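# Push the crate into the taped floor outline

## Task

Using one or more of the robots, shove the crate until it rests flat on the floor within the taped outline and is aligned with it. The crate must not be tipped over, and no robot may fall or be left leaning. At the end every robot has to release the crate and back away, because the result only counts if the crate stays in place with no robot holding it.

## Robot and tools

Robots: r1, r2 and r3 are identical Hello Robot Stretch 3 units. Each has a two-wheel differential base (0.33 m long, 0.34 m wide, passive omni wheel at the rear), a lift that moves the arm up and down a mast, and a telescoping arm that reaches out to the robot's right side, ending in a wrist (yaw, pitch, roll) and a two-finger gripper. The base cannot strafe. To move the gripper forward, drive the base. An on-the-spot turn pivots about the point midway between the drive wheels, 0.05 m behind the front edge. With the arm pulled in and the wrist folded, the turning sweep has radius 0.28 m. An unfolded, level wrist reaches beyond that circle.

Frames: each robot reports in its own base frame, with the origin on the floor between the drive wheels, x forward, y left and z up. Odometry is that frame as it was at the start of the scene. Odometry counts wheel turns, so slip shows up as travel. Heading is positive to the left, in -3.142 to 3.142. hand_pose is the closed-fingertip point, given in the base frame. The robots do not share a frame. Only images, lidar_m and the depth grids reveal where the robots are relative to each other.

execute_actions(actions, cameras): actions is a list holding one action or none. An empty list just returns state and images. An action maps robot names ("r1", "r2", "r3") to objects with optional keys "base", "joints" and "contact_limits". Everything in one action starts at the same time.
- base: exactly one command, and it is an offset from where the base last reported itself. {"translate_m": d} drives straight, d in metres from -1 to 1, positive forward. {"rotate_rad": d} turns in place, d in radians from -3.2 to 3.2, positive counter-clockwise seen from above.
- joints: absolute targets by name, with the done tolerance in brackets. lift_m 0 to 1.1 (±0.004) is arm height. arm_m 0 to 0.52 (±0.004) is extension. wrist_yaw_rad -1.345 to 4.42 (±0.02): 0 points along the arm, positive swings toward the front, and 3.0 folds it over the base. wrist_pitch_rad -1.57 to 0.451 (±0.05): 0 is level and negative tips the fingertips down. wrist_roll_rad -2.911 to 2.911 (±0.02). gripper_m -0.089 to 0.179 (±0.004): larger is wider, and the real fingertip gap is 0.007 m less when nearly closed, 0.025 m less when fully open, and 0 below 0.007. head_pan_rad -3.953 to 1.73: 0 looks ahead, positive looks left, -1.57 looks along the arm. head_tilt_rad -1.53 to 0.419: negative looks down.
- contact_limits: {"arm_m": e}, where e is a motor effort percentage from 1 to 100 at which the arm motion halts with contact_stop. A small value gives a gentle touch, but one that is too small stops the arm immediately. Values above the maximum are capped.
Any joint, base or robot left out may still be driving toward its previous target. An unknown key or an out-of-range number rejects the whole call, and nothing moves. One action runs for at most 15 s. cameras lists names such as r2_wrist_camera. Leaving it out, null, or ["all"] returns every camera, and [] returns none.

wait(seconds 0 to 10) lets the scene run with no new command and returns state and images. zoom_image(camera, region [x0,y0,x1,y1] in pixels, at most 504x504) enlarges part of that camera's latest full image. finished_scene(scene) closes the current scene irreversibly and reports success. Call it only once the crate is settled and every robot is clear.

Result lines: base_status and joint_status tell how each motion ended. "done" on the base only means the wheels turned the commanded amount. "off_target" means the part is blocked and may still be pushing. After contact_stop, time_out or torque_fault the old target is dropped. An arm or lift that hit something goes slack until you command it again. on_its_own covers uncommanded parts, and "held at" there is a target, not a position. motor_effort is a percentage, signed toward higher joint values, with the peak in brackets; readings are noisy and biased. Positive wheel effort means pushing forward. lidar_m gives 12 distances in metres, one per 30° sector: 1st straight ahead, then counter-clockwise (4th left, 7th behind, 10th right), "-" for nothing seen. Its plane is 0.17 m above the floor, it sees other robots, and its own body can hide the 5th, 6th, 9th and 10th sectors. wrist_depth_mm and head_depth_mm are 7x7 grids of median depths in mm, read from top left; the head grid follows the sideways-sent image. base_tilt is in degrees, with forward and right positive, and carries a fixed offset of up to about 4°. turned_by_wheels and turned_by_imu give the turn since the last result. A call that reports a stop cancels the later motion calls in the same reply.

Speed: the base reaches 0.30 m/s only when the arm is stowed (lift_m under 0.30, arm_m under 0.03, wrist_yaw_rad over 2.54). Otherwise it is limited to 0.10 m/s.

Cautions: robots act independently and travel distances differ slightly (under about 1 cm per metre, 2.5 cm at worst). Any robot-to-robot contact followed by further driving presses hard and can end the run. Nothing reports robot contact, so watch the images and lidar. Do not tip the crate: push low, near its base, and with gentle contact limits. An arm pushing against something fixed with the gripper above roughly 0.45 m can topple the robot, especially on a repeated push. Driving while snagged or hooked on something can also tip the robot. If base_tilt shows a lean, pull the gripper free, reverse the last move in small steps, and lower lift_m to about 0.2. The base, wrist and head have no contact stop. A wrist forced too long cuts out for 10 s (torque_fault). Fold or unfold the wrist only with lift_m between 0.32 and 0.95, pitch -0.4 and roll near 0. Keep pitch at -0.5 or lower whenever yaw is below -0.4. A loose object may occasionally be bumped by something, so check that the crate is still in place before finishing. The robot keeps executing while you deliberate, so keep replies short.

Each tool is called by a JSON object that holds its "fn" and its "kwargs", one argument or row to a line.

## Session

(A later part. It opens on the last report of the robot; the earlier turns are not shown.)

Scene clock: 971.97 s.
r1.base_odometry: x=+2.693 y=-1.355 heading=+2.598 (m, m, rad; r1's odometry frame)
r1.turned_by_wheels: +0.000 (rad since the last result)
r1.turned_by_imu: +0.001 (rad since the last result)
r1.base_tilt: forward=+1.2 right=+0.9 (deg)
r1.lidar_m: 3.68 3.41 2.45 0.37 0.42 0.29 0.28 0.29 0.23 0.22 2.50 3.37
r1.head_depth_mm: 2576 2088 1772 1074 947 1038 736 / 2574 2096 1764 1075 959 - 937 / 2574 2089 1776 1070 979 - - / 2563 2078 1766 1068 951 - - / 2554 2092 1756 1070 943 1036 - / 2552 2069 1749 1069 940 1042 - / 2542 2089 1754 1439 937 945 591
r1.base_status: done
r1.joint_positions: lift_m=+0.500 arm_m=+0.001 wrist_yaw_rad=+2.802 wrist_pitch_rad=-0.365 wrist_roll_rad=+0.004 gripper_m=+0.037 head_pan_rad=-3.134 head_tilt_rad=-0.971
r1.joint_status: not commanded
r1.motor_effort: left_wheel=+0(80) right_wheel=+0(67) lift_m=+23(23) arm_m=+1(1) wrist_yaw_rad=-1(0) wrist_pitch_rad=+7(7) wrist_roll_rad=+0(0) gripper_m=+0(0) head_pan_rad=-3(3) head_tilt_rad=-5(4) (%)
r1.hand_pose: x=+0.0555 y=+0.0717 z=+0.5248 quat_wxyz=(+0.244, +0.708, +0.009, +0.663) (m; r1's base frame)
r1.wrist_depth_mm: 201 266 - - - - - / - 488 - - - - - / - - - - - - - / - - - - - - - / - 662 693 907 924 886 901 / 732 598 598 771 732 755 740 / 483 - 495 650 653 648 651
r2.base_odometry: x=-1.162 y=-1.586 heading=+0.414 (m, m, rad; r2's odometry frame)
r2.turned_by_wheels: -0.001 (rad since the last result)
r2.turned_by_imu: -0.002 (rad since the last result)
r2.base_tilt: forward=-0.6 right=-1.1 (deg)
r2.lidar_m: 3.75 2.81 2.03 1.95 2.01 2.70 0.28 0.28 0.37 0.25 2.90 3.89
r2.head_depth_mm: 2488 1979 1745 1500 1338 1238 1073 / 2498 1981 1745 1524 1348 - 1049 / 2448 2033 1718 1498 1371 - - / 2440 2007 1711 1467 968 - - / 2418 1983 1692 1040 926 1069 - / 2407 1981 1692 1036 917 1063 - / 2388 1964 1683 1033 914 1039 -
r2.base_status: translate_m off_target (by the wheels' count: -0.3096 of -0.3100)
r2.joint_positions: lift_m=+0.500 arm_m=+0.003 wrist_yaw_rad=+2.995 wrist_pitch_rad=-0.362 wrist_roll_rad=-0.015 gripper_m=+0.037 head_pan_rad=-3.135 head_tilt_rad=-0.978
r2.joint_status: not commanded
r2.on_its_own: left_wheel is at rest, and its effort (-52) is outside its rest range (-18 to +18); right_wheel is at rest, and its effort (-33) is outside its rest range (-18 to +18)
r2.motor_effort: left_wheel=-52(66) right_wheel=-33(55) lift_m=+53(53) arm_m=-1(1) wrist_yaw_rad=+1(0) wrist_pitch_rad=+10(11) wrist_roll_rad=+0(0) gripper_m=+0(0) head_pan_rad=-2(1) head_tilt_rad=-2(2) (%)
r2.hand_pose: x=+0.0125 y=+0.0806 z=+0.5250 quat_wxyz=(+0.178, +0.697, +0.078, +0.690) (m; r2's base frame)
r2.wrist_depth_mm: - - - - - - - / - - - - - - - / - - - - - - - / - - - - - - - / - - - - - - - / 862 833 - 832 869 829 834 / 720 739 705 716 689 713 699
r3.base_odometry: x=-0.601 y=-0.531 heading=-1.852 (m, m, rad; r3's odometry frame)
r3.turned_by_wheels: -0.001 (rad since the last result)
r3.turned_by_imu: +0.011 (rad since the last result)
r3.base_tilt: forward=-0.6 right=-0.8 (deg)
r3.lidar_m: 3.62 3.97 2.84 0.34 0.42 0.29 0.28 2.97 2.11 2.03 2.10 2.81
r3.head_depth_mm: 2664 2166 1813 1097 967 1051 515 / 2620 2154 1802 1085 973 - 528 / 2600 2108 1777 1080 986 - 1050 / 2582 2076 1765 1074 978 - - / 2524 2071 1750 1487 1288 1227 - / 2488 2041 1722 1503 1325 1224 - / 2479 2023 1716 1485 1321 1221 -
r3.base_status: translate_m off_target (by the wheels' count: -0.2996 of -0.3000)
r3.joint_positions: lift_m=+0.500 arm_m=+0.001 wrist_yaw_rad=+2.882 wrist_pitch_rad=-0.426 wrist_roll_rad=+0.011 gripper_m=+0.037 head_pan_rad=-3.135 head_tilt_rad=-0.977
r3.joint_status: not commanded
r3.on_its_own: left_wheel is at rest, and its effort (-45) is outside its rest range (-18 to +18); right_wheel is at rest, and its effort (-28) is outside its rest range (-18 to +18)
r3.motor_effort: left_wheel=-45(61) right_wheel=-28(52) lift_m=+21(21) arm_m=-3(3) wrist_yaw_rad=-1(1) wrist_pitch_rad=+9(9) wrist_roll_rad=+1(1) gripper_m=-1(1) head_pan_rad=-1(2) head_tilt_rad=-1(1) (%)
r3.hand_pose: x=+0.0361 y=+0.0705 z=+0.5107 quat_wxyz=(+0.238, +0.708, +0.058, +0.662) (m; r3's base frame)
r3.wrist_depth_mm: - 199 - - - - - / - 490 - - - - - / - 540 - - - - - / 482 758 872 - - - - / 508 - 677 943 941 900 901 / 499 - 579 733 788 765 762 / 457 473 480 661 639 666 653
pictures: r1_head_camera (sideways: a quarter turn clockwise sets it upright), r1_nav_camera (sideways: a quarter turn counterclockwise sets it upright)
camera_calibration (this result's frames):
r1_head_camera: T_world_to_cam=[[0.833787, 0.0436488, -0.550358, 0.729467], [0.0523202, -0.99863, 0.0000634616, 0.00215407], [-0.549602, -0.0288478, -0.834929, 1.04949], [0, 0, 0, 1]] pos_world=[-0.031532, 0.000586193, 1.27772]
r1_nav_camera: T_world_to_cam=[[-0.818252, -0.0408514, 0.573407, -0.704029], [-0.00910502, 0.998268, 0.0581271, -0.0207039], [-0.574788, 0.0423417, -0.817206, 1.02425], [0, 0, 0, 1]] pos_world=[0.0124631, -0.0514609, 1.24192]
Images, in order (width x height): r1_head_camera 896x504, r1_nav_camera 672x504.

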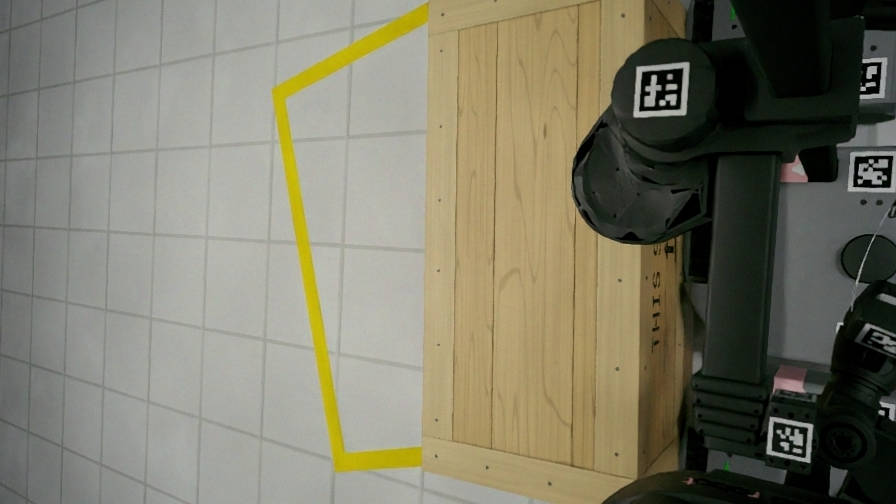

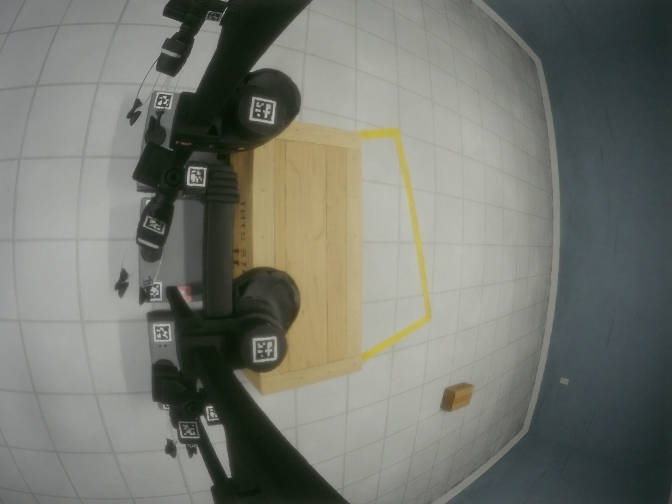

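{"fn": "execute_actions", "kwargs": {
  "actions": [
    {"r1":{"base":{"translate_m":-0.18}},"r2":{"base":{"translate_m":-0.18}},"r3":{"base":{"translate_m":-0.18}}}
  ],
  "cameras": []
}}

{"fn": "execute_actions", "kwargs": {
  "actions": [
    {"r1":{"base":{"translate_m":-0.2}},"r2":{"base":{"translate_m":-0.25}},"r3":{"base":{"translate_m":-0.15}}}
  ],
  "cameras": ["r1_head_camera","r1_nav_camera"]
}}

Scene clock: 1004.10 s.
r1.base_odometry: x=+2.847 y=-1.448 heading=+2.598 (m, m, rad; r1's odometry frame)
r1.turned_by_wheels: +0.000 (rad since the last result)
r1.turned_by_imu: +0.006 (rad since the last result)
r1.base_tilt: forward=+1.2 right=+0.9 (deg)
r1.lidar_m: 3.86 3.39 2.45 0.37 0.42 0.29 0.28 0.28 0.22 0.22 2.51 3.38
r1.head_depth_mm: 2577 2086 1771 1070 947 1037 738 / 2573 2075 1773 1069 961 - 943 / 2582 2092 1767 1071 980 - - / 2559 2075 1761 1071 953 - - / 2548 2099 1759 1072 946 1035 - / 2560 2070 1743 1070 941 1038 - / 2572 2085 1767 1441 940 938 585
r1.base_status: translate_m off_target (by the wheels' count: -0.1795 of -0.1800)
r1.joint_positions: lift_m=+0.500 arm_m=+0.001 wrist_yaw_rad=+2.802 wrist_pitch_rad=-0.365 wrist_roll_rad=+0.004 gripper_m=+0.037 head_pan_rad=-3.134 head_tilt_rad=-0.971
r1.joint_status: not commanded
r1.on_its_own: left_wheel is at rest, and its effort (-82) is outside its rest range (-18 to +18); right_wheel is at rest, and its effort (-58) is outside its rest range (-18 to +18)
r1.motor_effort: left_wheel=-82(85) right_wheel=-58(65) lift_m=+22(23) arm_m=+0(1) wrist_yaw_rad=-1(1) wrist_pitch_rad=+7(6) wrist_roll_rad=+0(0) gripper_m=+0(0) head_pan_rad=-3(2) head_tilt_rad=-4(5) (%)
r1.hand_pose: x=+0.0555 y=+0.0717 z=+0.5248 quat_wxyz=(+0.244, +0.708, +0.009, +0.663) (m; r1's base frame)
r1.wrist_depth_mm: 202 267 - - - - - / - 493 - - - - - / - - - - - - - / - - - - - - - / - 664 684 914 901 901 884 / 729 602 593 773 747 747 751 / 489 - 500 656 649 653 650
r2.base_odometry: x=-1.327 y=-1.658 heading=+0.414 (m, m, rad; r2's odometry frame)
r2.turned_by_wheels: +0.000 (rad since the last result)
r2.turned_by_imu: +0.000 (rad since the last result)
r2.base_tilt: forward=-0.6 right=-1.1 (deg)
r2.lidar_m: 3.90 2.81 2.02 1.94 2.01 2.72 0.28 0.28 0.37 0.25 2.91 3.90
r2.head_depth_mm: 2487 2027 1731 1515 1336 1236 1072 / 2471 2007 1716 1511 1355 - 1057 / 2461 2033 1721 1504 1373 - - / 2402 2001 1723 1457 968 - - / 2390 1994 1695 1041 920 1072 - / 2388 1987 1688 1034 916 1064 - / 2376 1949 1679 1036 915 1027 -
r2.base_status: translate_m off_target (by the wheels' count: -0.1799 of -0.1800)
r2.joint_positions: lift_m=+0.500 arm_m=+0.003 wrist_yaw_rad=+2.995 wrist_pitch_rad=-0.362 wrist_roll_rad=-0.015 gripper_m=+0.037 head_pan_rad=-3.135 head_tilt_rad=-0.978
r2.joint_status: not commanded
r2.on_its_own: right_wheel is at rest, and its effort (-29) is outside its rest range (-18 to +18)
r2.motor_effort: left_wheel=-5(60) right_wheel=-29(55) lift_m=+54(53) arm_m=-1(1) wrist_yaw_rad=+0(0) wrist_pitch_rad=+11(11) wrist_roll_rad=-1(1) gripper_m=+0(0) head_pan_rad=-2(1) head_tilt_rad=-2(2) (%)
r2.hand_pose: x=+0.0125 y=+0.0806 z=+0.5250 quat_wxyz=(+0.178, +0.697, +0.078, +0.690) (m; r2's base frame)
r2.wrist_depth_mm: - - - - - - - / - - - - - - - / - - - - - - - / - - - - - - - / - - - - - - - / 850 857 - 825 875 810 852 / 728 717 699 720 686 728 724
r3.base_odometry: x=-0.551 y=-0.359 heading=-1.852 (m, m, rad; r3's odometry frame)
r3.turned_by_wheels: +0.000 (rad since the last result)
r3.turned_by_imu: +0.011 (rad since the last result)
r3.base_tilt: forward=-0.6 right=-0.7 (deg)
r3.lidar_m: 3.78 3.89 2.82 0.34 0.42 0.29 0.28 2.95 2.11 2.03 2.11 2.85
r3.head_depth_mm: 2697 2157 1817 1098 967 1047 513 / 2653 2135 1802 1091 975 - 524 / 2623 2119 1785 1078 982 - 1046 / 2588 2085 1756 1070 975 - - / 2521 2075 1750 1485 1291 1231 - / 2473 2047 1735 1510 1329 1228 - / 2475 2015 1717 1493 1316 1215 -
r3.base_status: translate_m off_target (by the wheels' count: -0.1796 of -0.1800)
r3.joint_positions: lift_m=+0.500 arm_m=+0.001 wrist_yaw_rad=+2.882 wrist_pitch_rad=-0.426 wrist_roll_rad=+0.011 gripper_m=+0.037 head_pan_rad=-3.135 head_tilt_rad=-0.977
r3.joint_status: not commanded
r3.on_its_own: left_wheel is at rest, and its effort (-30) is outside its rest range (-18 to +18); right_wheel is at rest, and its effort (-37) is outside its rest range (-18 to +18)
r3.motor_effort: left_wheel=-30(60) right_wheel=-37(55) lift_m=+21(21) arm_m=-3(2) wrist_yaw_rad=+0(1) wrist_pitch_rad=+9(9) wrist_roll_rad=+1(1) gripper_m=+0(0) head_pan_rad=-1(2) head_tilt_rad=-1(1) (%)
r3.hand_pose: x=+0.0361 y=+0.0705 z=+0.5107 quat_wxyz=(+0.238, +0.708, +0.058, +0.662) (m; r3's base frame)
r3.wrist_depth_mm: - 198 - - - - - / - 483 - - - - - / - 533 - - - - - / 488 736 907 - - - - / 500 - 668 899 913 910 906 / 509 - 574 768 787 758 760 / 462 467 481 644 628 675 655
pictures: none
No camera images: the call's "cameras" was empty. Leave "cameras" out to get every camera's image.

Scene clock: 1008.10 s.
r1.base_odometry: x=+3.018 y=-1.551 heading=+2.598 (m, m, rad; r1's odometry frame)
r1.turned_by_wheels: +0.000 (rad since the last result)
r1.turned_by_imu: -0.012 (rad since the last result)
r1.base_tilt: forward=+1.2 right=+0.8 (deg)
r1.lidar_m: 4.05 3.41 2.45 0.38 0.48 0.31 0.28 0.28 0.35 0.22 2.50 3.38
r1.head_depth_mm: 2546 2092 1761 1073 961 1073 1046 / 2562 2079 1756 1072 960 - 1054 / 2572 2097 1760 1073 975 - - / 2530 2075 1763 1068 954 - - / 2542 2074 1768 1069 945 1000 - / 2556 2080 1768 1064 945 959 - / 2563 2069 1753 1068 941 915 618
r1.base_status: done
r1.joint_positions: lift_m=+0.500 arm_m=+0.001 wrist_yaw_rad=+2.802 wrist_pitch_rad=-0.365 wrist_roll_rad=+0.004 gripper_m=+0.037 head_pan_rad=-3.135 head_tilt_rad=-0.972
r1.joint_status: not commanded
r1.motor_effort: left_wheel=+0(100) right_wheel=+0(74) lift_m=+22(23) arm_m=+1(1) wrist_yaw_rad=+0(0) wrist_pitch_rad=+7(7) wrist_roll_rad=+0(0) gripper_m=+0(0) head_pan_rad=-2(3) head_tilt_rad=-5(5) (%)
r1.hand_pose: x=+0.0555 y=+0.0717 z=+0.5248 quat_wxyz=(+0.244, +0.708, +0.009, +0.662) (m; r1's base frame)
r1.wrist_depth_mm: 229 - - - - - - / 265 - - - - - - / - - - - - - - / - - - - - - - / - 651 933 907 911 897 905 / 753 601 593 776 726 742 744 / 513 - 548 648 647 651 630
r2.base_odometry: x=-1.555 y=-1.759 heading=+0.413 (m, m, rad; r2's odometry frame)
r2.turned_by_wheels: -0.001 (rad since the last result)
r2.turned_by_imu: +0.013 (rad since the last result)
r2.base_tilt: forward=-0.8 right=-1.2 (deg)
r2.lidar_m: 4.15 2.75 2.01 1.93 2.00 2.73 0.27 0.28 0.34 0.25 2.93 3.96
r2.head_depth_mm: 2514 2052 1706 1507 1338 1234 1072 / 2511 2038 1732 1506 1351 - 1055 / 2435 2034 1726 1507 1374 - - / 2430 2018 1703 1492 974 - - / 2417 2004 1715 1051 929 1036 - / 2382 1977 1689 1036 921 993 - / 2399 1986 1680 1027 912 982 -
r2.base_status: translate_m off_target (by the wheels' count: -0.2495 of -0.2500)
r2.joint_positions: lift_m=+0.500 arm_m=+0.003 wrist_yaw_rad=+2.995 wrist_pitch_rad=-0.362 wrist_roll_rad=-0.015 gripper_m=+0.037 head_pan_rad=-3.135 head_tilt_rad=-0.977
r2.joint_status: not commanded
r2.on_its_own: left_wheel is at rest, and its effort (-66) is outside its rest range (-18 to +18); right_wheel is at rest, and its effort (-49) is outside its rest range (-18 to +18)
r2.motor_effort: left_wheel=-66(76) right_wheel=-49(53) lift_m=+52(53) arm_m=-1(1) wrist_yaw_rad=+0(0) wrist_pitch_rad=+11(11) wrist_roll_rad=+0(1) gripper_m=+0(0) head_pan_rad=-1(1) head_tilt_rad=-2(2) (%)
r2.hand_pose: x=+0.0125 y=+0.0806 z=+0.5251 quat_wxyz=(+0.178, +0.697, +0.078, +0.690) (m; r2's base frame)
r2.wrist_depth_mm: - - - - - - - / - - - - - - - / - - - - - - - / - - - - - - - / - - - - - - - / 859 853 - 849 845 818 818 / 700 738 699 708 690 706 712
r3.base_odometry: x=-0.509 y=-0.215 heading=-1.853 (m, m, rad; r3's odometry frame)
r3.turned_by_wheels: -0.001 (rad since the last result)
r3.turned_by_imu: -0.003 (rad since the last result)
r3.base_tilt: forward=-0.6 right=-0.9 (deg)
r3.lidar_m: 3.92 3.92 2.82 0.34 0.47 0.30 0.28 2.95 2.11 2.02 2.12 2.84
r3.head_depth_mm: 2691 2162 1813 1101 1000 552 591 / 2655 2129 1796 1089 974 - 1053 / 2606 2118 1778 1078 983 - 1056 / 2561 2091 1756 1074 977 - - / 2539 2071 1751 1484 1294 1236 - / 2510 2055 1739 1497 1330 1223 - / 2468 2020 1713 1487 1318 1214 -
r3.base_status: translate_m off_target (by the wheels' count: -0.1498 of -0.1500)
r3.joint_positions: lift_m=+0.500 arm_m=+0.001 wrist_yaw_rad=+2.882 wrist_pitch_rad=-0.426 wrist_roll_rad=+0.011 gripper_m=+0.037 head_pan_rad=-3.135 head_tilt_rad=-0.976
r3.joint_status: not commanded
r3.on_its_own: left_wheel is at rest, and its effort (-37) is outside its rest range (-18 to +18)
r3.motor_effort: left_wheel=-37(46) right_wheel=-1(47) lift_m=+21(21) arm_m=-3(3) wrist_yaw_rad=+1(1) wrist_pitch_rad=+9(9) wrist_roll_rad=+1(1) gripper_m=+0(1) head_pan_rad=-1(0) head_tilt_rad=-1(1) (%)
r3.hand_pose: x=+0.0361 y=+0.0705 z=+0.5107 quat_wxyz=(+0.238, +0.708, +0.058, +0.662) (m; r3's base frame)
r3.wrist_depth_mm: - 238 - - - - - / - 282 - - - - - / - 554 - - - - - / 603 573 - - - - - / 602 - 719 923 883 915 892 / 567 - 573 760 798 752 783 / 480 471 495 664 638 651 648
pictures: r1_head_camera (sideways: a quarter turn clockwise sets it upright), r1_nav_camera (sideways: a quarter turn counterclockwise sets it upright)
camera_calibration (this result's frames):
r1_head_camera: T_world_to_cam=[[0.83421, 0.0435891, -0.549721, 0.728635], [0.0522452, -0.998634, 0.0000979816, 0.00210958], [-0.548966, -0.028802, -0.835348, 1.05003], [0, 0, 0, 1]] pos_world=[-0.0315135, 0.00058915, 1.27769]
r1_nav_camera: T_world_to_cam=[[-0.818692, -0.0407931, 0.572782, -0.703212], [-0.00907442, 0.998268, 0.0581255, -0.020702], [-0.574161, 0.0423893, -0.817644, 1.02481], [0, 0, 0, 1]] pos_world=[0.012505, -0.0514611, 1.24192]
Images, in order (width x height): r1_head_camera 896x504, r1_nav_camera 672x504.

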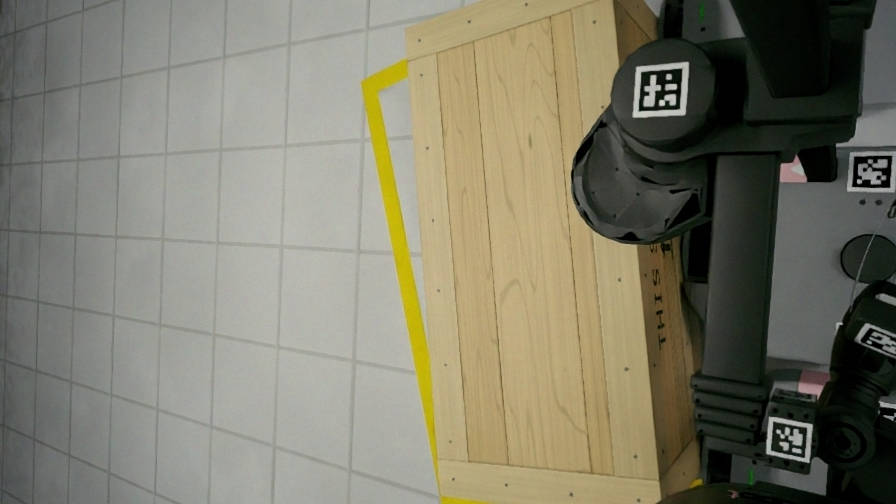

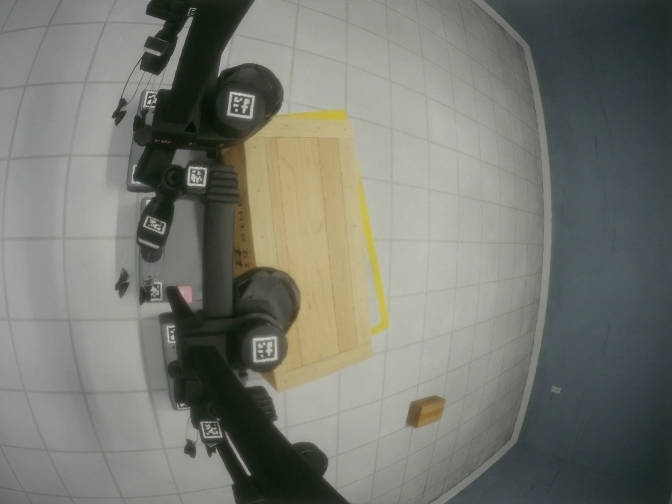

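{"fn": "execute_actions", "kwargs": {
  "actions": [
    {"r3":{"base":{"rotate_rad":-0.07}},"r1":{"base":{"translate_m":0.0}},"r2":{"base":{"translate_m":0.0}}}
  ],
  "cameras": []
}}

{"fn": "execute_actions", "kwargs": {
  "actions": [
    {"r3":{"base":{"translate_m":0.45}}}
  ],
  "cameras": ["r1_nav_camera","r3_nav_camera"]
}}

Scene clock: 1065.53 s.
r1.base_odometry: x=+3.018 y=-1.551 heading=+2.598 (m, m, rad; r1's odometry frame)
r1.turned_by_wheels: +0.000 (rad since the last result)
r1.turned_by_imu: +0.000 (rad since the last result)
r1.base_tilt: forward=+1.1 right=+0.9 (deg)
r1.lidar_m: 4.04 3.39 2.45 0.38 0.48 0.31 0.28 0.28 0.35 0.21 2.50 3.37
r1.head_depth_mm: 2561 2090 1768 1072 961 1072 1046 / 2556 2099 1772 1073 963 - 1054 / 2543 2104 1764 1071 977 - - / 2537 2092 1769 1068 952 - - / 2552 2075 1759 1069 946 1001 - / 2556 2088 1758 1071 944 959 - / 2545 2073 1753 1070 943 883 522
r1.base_status: done
r1.joint_positions: lift_m=+0.500 arm_m=+0.001 wrist_yaw_rad=+2.813 wrist_pitch_rad=-0.365 wrist_roll_rad=+0.004 gripper_m=+0.037 head_pan_rad=-3.135 head_tilt_rad=-0.972
r1.joint_status: not commanded
r1.on_its_own: wrist_yaw_rad is at rest, and its effort (-13) is outside its rest range (-12 to +12)
r1.motor_effort: left_wheel=+2(2) right_wheel=-8(8) lift_m=+24(24) arm_m=+1(1) wrist_yaw_rad=-13(13) wrist_pitch_rad=+6(7) wrist_roll_rad=+0(0) gripper_m=+0(0) head_pan_rad=-3(3) head_tilt_rad=-5(4) (%)
r1.hand_pose: x=+0.0533 y=+0.0725 z=+0.5247 quat_wxyz=(+0.241, +0.708, +0.012, +0.664) (m; r1's base frame)
r1.wrist_depth_mm: 227 - - - - - - / - - - - - - - / - - - - - - - / - - - - - - - / 914 660 732 905 895 908 881 / 773 - 592 761 737 759 744 / 515 - 521 659 648 650 642
r2.base_odometry: x=-1.555 y=-1.759 heading=+0.413 (m, m, rad; r2's odometry frame)
r2.turned_by_wheels: +0.000 (rad since the last result)
r2.turned_by_imu: -0.001 (rad since the last result)
r2.base_tilt: forward=-0.6 right=-1.1 (deg)
r2.lidar_m: 4.13 2.75 2.01 1.93 2.00 2.73 0.27 0.28 0.35 0.25 2.92 3.97
r2.head_depth_mm: 2511 2057 1713 1509 1337 1236 1072 / 2460 2055 1721 1509 1358 - 1053 / 2466 2042 1731 1503 1383 - - / 2423 2009 1711 1495 973 - - / 2404 1984 1700 1046 927 1032 - / 2385 1995 1701 1041 920 990 - / 2370 1981 1690 1033 915 981 -
r2.base_status: translate_m off_target (by the wheels' count: +0.0002 of +0.0000)
r2.joint_positions: lift_m=+0.500 arm_m=+0.003 wrist_yaw_rad=+2.995 wrist_pitch_rad=-0.362 wrist_roll_rad=-0.015 gripper_m=+0.037 head_pan_rad=-3.135 head_tilt_rad=-0.977
r2.joint_status: not commanded
r2.on_its_own: left_wheel is at rest, and its effort (-30) is outside its rest range (-18 to +18); right_wheel is at rest, and its effort (-21) is outside its rest range (-18 to +18)
r2.motor_effort: left_wheel=-30(62) right_wheel=-21(49) lift_m=+52(52) arm_m=-1(1) wrist_yaw_rad=+1(0) wrist_pitch_rad=+11(10) wrist_roll_rad=+0(0) gripper_m=-1(0) head_pan_rad=-1(1) head_tilt_rad=-2(2) (%)
r2.hand_pose: x=+0.0125 y=+0.0806 z=+0.5251 quat_wxyz=(+0.178, +0.697, +0.078, +0.690) (m; r2's base frame)
r2.wrist_depth_mm: - - - - - - - / - - - - - - - / - - - - - - - / - - - - - - - / - - - - - - - / 859 846 - 851 866 810 841 / 722 722 700 704 699 706 715
r3.base_odometry: x=-0.509 y=-0.215 heading=-1.923 (m, m, rad; r3's odometry frame)
r3.turned_by_wheels: -0.070 (rad since the last result)
r3.turned_by_imu: -0.069 (rad since the last result)
r3.base_tilt: forward=-0.6 right=-0.8 (deg)
r3.lidar_m: 3.95 4.24 2.89 0.34 0.35 0.31 0.28 3.19 2.15 2.02 2.08 2.68
r3.head_depth_mm: 2674 2156 1819 1095 997 548 1065 / 2640 2156 1790 1089 976 - 1070 / 2622 2101 1765 1081 985 - 1062 / 2567 2081 1761 1072 978 - - / 2513 2063 1744 1081 989 1224 - / 2511 2046 1733 1502 1332 1225 - / 2453 2025 1718 1494 1312 1219 -
r3.base_status: done
r3.joint_positions: lift_m=+0.500 arm_m=+0.001 wrist_yaw_rad=+2.882 wrist_pitch_rad=-0.426 wrist_roll_rad=+0.011 gripper_m=+0.037 head_pan_rad=-3.135 head_tilt_rad=-0.976
r3.joint_status: not commanded
r3.motor_effort: left_wheel=+6(35) right_wheel=-2(18) lift_m=+20(21) arm_m=-3(3) wrist_yaw_rad=+0(1) wrist_pitch_rad=+9(9) wrist_roll_rad=+1(1) gripper_m=+0(0) head_pan_rad=-1(1) head_tilt_rad=-1(1) (%)
r3.hand_pose: x=+0.0361 y=+0.0705 z=+0.5108 quat_wxyz=(+0.238, +0.708, +0.058, +0.662) (m; r3's base frame)
r3.wrist_depth_mm: - 263 - - - - - / - 401 - - - - - / - - - - - - - / 721 814 - - - - - / 689 - 892 910 895 927 906 / 575 - 564 757 793 752 754 / 498 467 581 657 634 656 647
pictures: none
No camera images: the call's "cameras" was empty. Leave "cameras" out to get every camera's image.

Scene clock: 1071.10 s.
r1.base_odometry: x=+3.018 y=-1.551 heading=+2.598 (m, m, rad; r1's odometry frame)
r1.turned_by_wheels: +0.000 (rad since the last result)
r1.turned_by_imu: -0.001 (rad since the last result)
r1.base_tilt: forward=+1.3 right=+0.9 (deg)
r1.lidar_m: 4.03 3.40 2.45 0.38 0.48 0.31 0.28 0.28 0.35 2.39 2.50 0.50
r1.head_depth_mm: 2571 2105 1769 1072 961 1067 1047 / 2551 2075 1754 1070 963 - 1054 / 2576 2087 1772 1069 976 - - / 2539 2080 1754 1068 952 - - / 2554 2079 1762 1069 945 1001 - / 2551 2074 1759 1065 942 959 - / 2542 2067 1749 1067 939 1132 1099
r1.base_status: not commanded
r1.joint_positions: lift_m=+0.500 arm_m=+0.001 wrist_yaw_rad=+2.805 wrist_pitch_rad=-0.364 wrist_roll_rad=+0.004 gripper_m=+0.037 head_pan_rad=-3.135 head_tilt_rad=-0.972
r1.joint_status: not commanded
r1.motor_effort: left_wheel=+0(7) right_wheel=+0(11) lift_m=+25(24) arm_m=+1(1) wrist_yaw_rad=-3(33) wrist_pitch_rad=+7(7) wrist_roll_rad=+0(0) gripper_m=-1(0) head_pan_rad=-2(2) head_tilt_rad=-5(5) (%)
r1.hand_pose: x=+0.0550 y=+0.0720 z=+0.5247 quat_wxyz=(+0.243, +0.708, +0.010, +0.663) (m; r1's base frame)
r1.wrist_depth_mm: 228 - - - - - - / 263 - - - - - - / - - - - - - - / - - - - - - - / - 661 872 913 898 896 921 / 766 - 602 773 723 758 743 / 518 - 540 654 652 642 642
r2.base_odometry: x=-1.555 y=-1.759 heading=+0.413 (m, m, rad; r2's odometry frame)
r2.turned_by_wheels: +0.000 (rad since the last result)
r2.turned_by_imu: -0.002 (rad since the last result)
r2.base_tilt: forward=-0.6 right=-1.2 (deg)
r2.lidar_m: 4.16 2.75 2.00 1.93 2.00 2.73 0.27 0.28 0.34 0.25 0.82 3.98
r2.head_depth_mm: 2499 2065 1723 1527 1344 1232 1070 / 2512 2059 1734 1502 1356 - 1051 / 2466 2028 1711 1492 1366 - - / 2435 2021 1724 1491 974 - - / 2404 1998 1704 1042 924 1028 - / 2392 1983 1684 1034 923 993 - / 2403 1972 1679 1033 915 979 -
r2.base_status: not commanded
r2.joint_positions: lift_m=+0.500 arm_m=+0.003 wrist_yaw_rad=+2.995 wrist_pitch_rad=-0.362 wrist_roll_rad=-0.015 gripper_m=+0.037 head_pan_rad=-3.135 head_tilt_rad=-0.977
r2.joint_status: not commanded
r2.on_its_own: left_wheel is at rest, and its effort (-29) is outside its rest range (-18 to +18); right_wheel is at rest, and its effort (-21) is outside its rest range (-18 to +18)
r2.motor_effort: left_wheel=-29(30) right_wheel=-21(21) lift_m=+52(53) arm_m=-1(1) wrist_yaw_rad=+0(0) wrist_pitch_rad=+11(11) wrist_roll_rad=-1(1) gripper_m=+0(0) head_pan_rad=-1(1) head_tilt_rad=-3(3) (%)
r2.hand_pose: x=+0.0125 y=+0.0806 z=+0.5251 quat_wxyz=(+0.178, +0.697, +0.078, +0.690) (m; r2's base frame)
r2.wrist_depth_mm: - - - - - - - / - - - - - - - / - - - - - - - / - - - - - - - / - - - - - - - / 855 830 - 830 865 825 839 / 722 715 688 715 688 708 708
r3.base_odometry: x=-0.664 y=-0.637 heading=-1.923 (m, m, rad; r3's odometry frame)
r3.turned_by_wheels: +0.000 (rad since the last result)
r3.turned_by_imu: +0.000 (rad since the last result)
r3.base_tilt: forward=-0.7 right=-0.8 (deg)
r3.lidar_m: 3.49 4.25 2.93 2.75 0.96 0.61 0.72 3.10 2.12 2.01 2.04 2.63
r3.head_depth_mm: 2673 2180 1239 1142 1312 1271 1094 / 2649 2116 805 1281 1256 - 1072 / 2612 2093 1247 1311 1246 - 1063 / 2566 2101 1239 1343 1394 - - / 2539 2065 1437 1484 1341 1241 - / 2510 2059 1726 1507 1326 1224 - / 2462 2028 1710 1495 1315 1221 -
r3.base_status: done
r3.joint_positions: lift_m=+0.500 arm_m=+0.001 wrist_yaw_rad=+2.882 wrist_pitch_rad=-0.426 wrist_roll_rad=+0.011 gripper_m=+0.037 head_pan_rad=-3.135 head_tilt_rad=-0.976
r3.joint_status: not commanded
r3.motor_effort: left_wheel=+1(10) right_wheel=-1(2) lift_m=+20(20) arm_m=-3(3) wrist_yaw_rad=-1(1) wrist_pitch_rad=+9(9) wrist_roll_rad=+1(1) gripper_m=+0(1) head_pan_rad=-2(1) head_tilt_rad=-1(1) (%)
r3.hand_pose: x=+0.0361 y=+0.0705 z=+0.5108 quat_wxyz=(+0.238, +0.708, +0.058, +0.662) (m; r3's base frame)
r3.wrist_depth_mm: - - - - - - - / - - - - - - - / - - - - - - - / - - - - - - - / 890 - 935 946 896 923 908 / 742 - 755 737 778 749 757 / 641 629 650 641 625 655 657
pictures: r1_nav_camera (sideways: a quarter turn counterclockwise sets it upright), r3_nav_camera (sideways: a quarter turn counterclockwise sets it upright)
camera_calibration (this result's frames):
r1_nav_camera: T_world_to_cam=[[-0.818692, -0.0407927, 0.572782, -0.703212], [-0.00907395, 0.998268, 0.0581255, -0.020702], [-0.574161, 0.0423895, -0.817644, 1.02481], [0, 0, 0, 1]] pos_world=[0.012505, -0.0514611, 1.24192]
r3_nav_camera: T_world_to_cam=[[-0.821553, 0.00202889, 0.570128, -0.689611], [-0.0364689, 0.997759, -0.0561024, 0.117708], [-0.568964, -0.0668831, -0.819638, 1.02624], [0, 0, 0, 1]] pos_world=[0.0216315, -0.0474068, 1.24091]
Images, in order (width x height): r1_nav_camera 672x504, r3_nav_camera 672x504.

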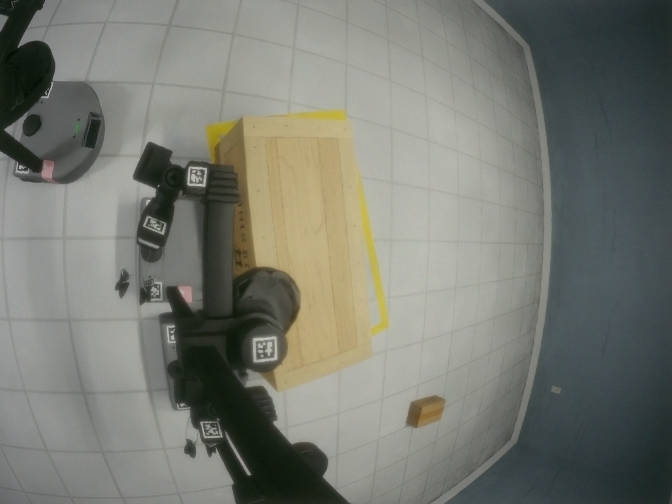

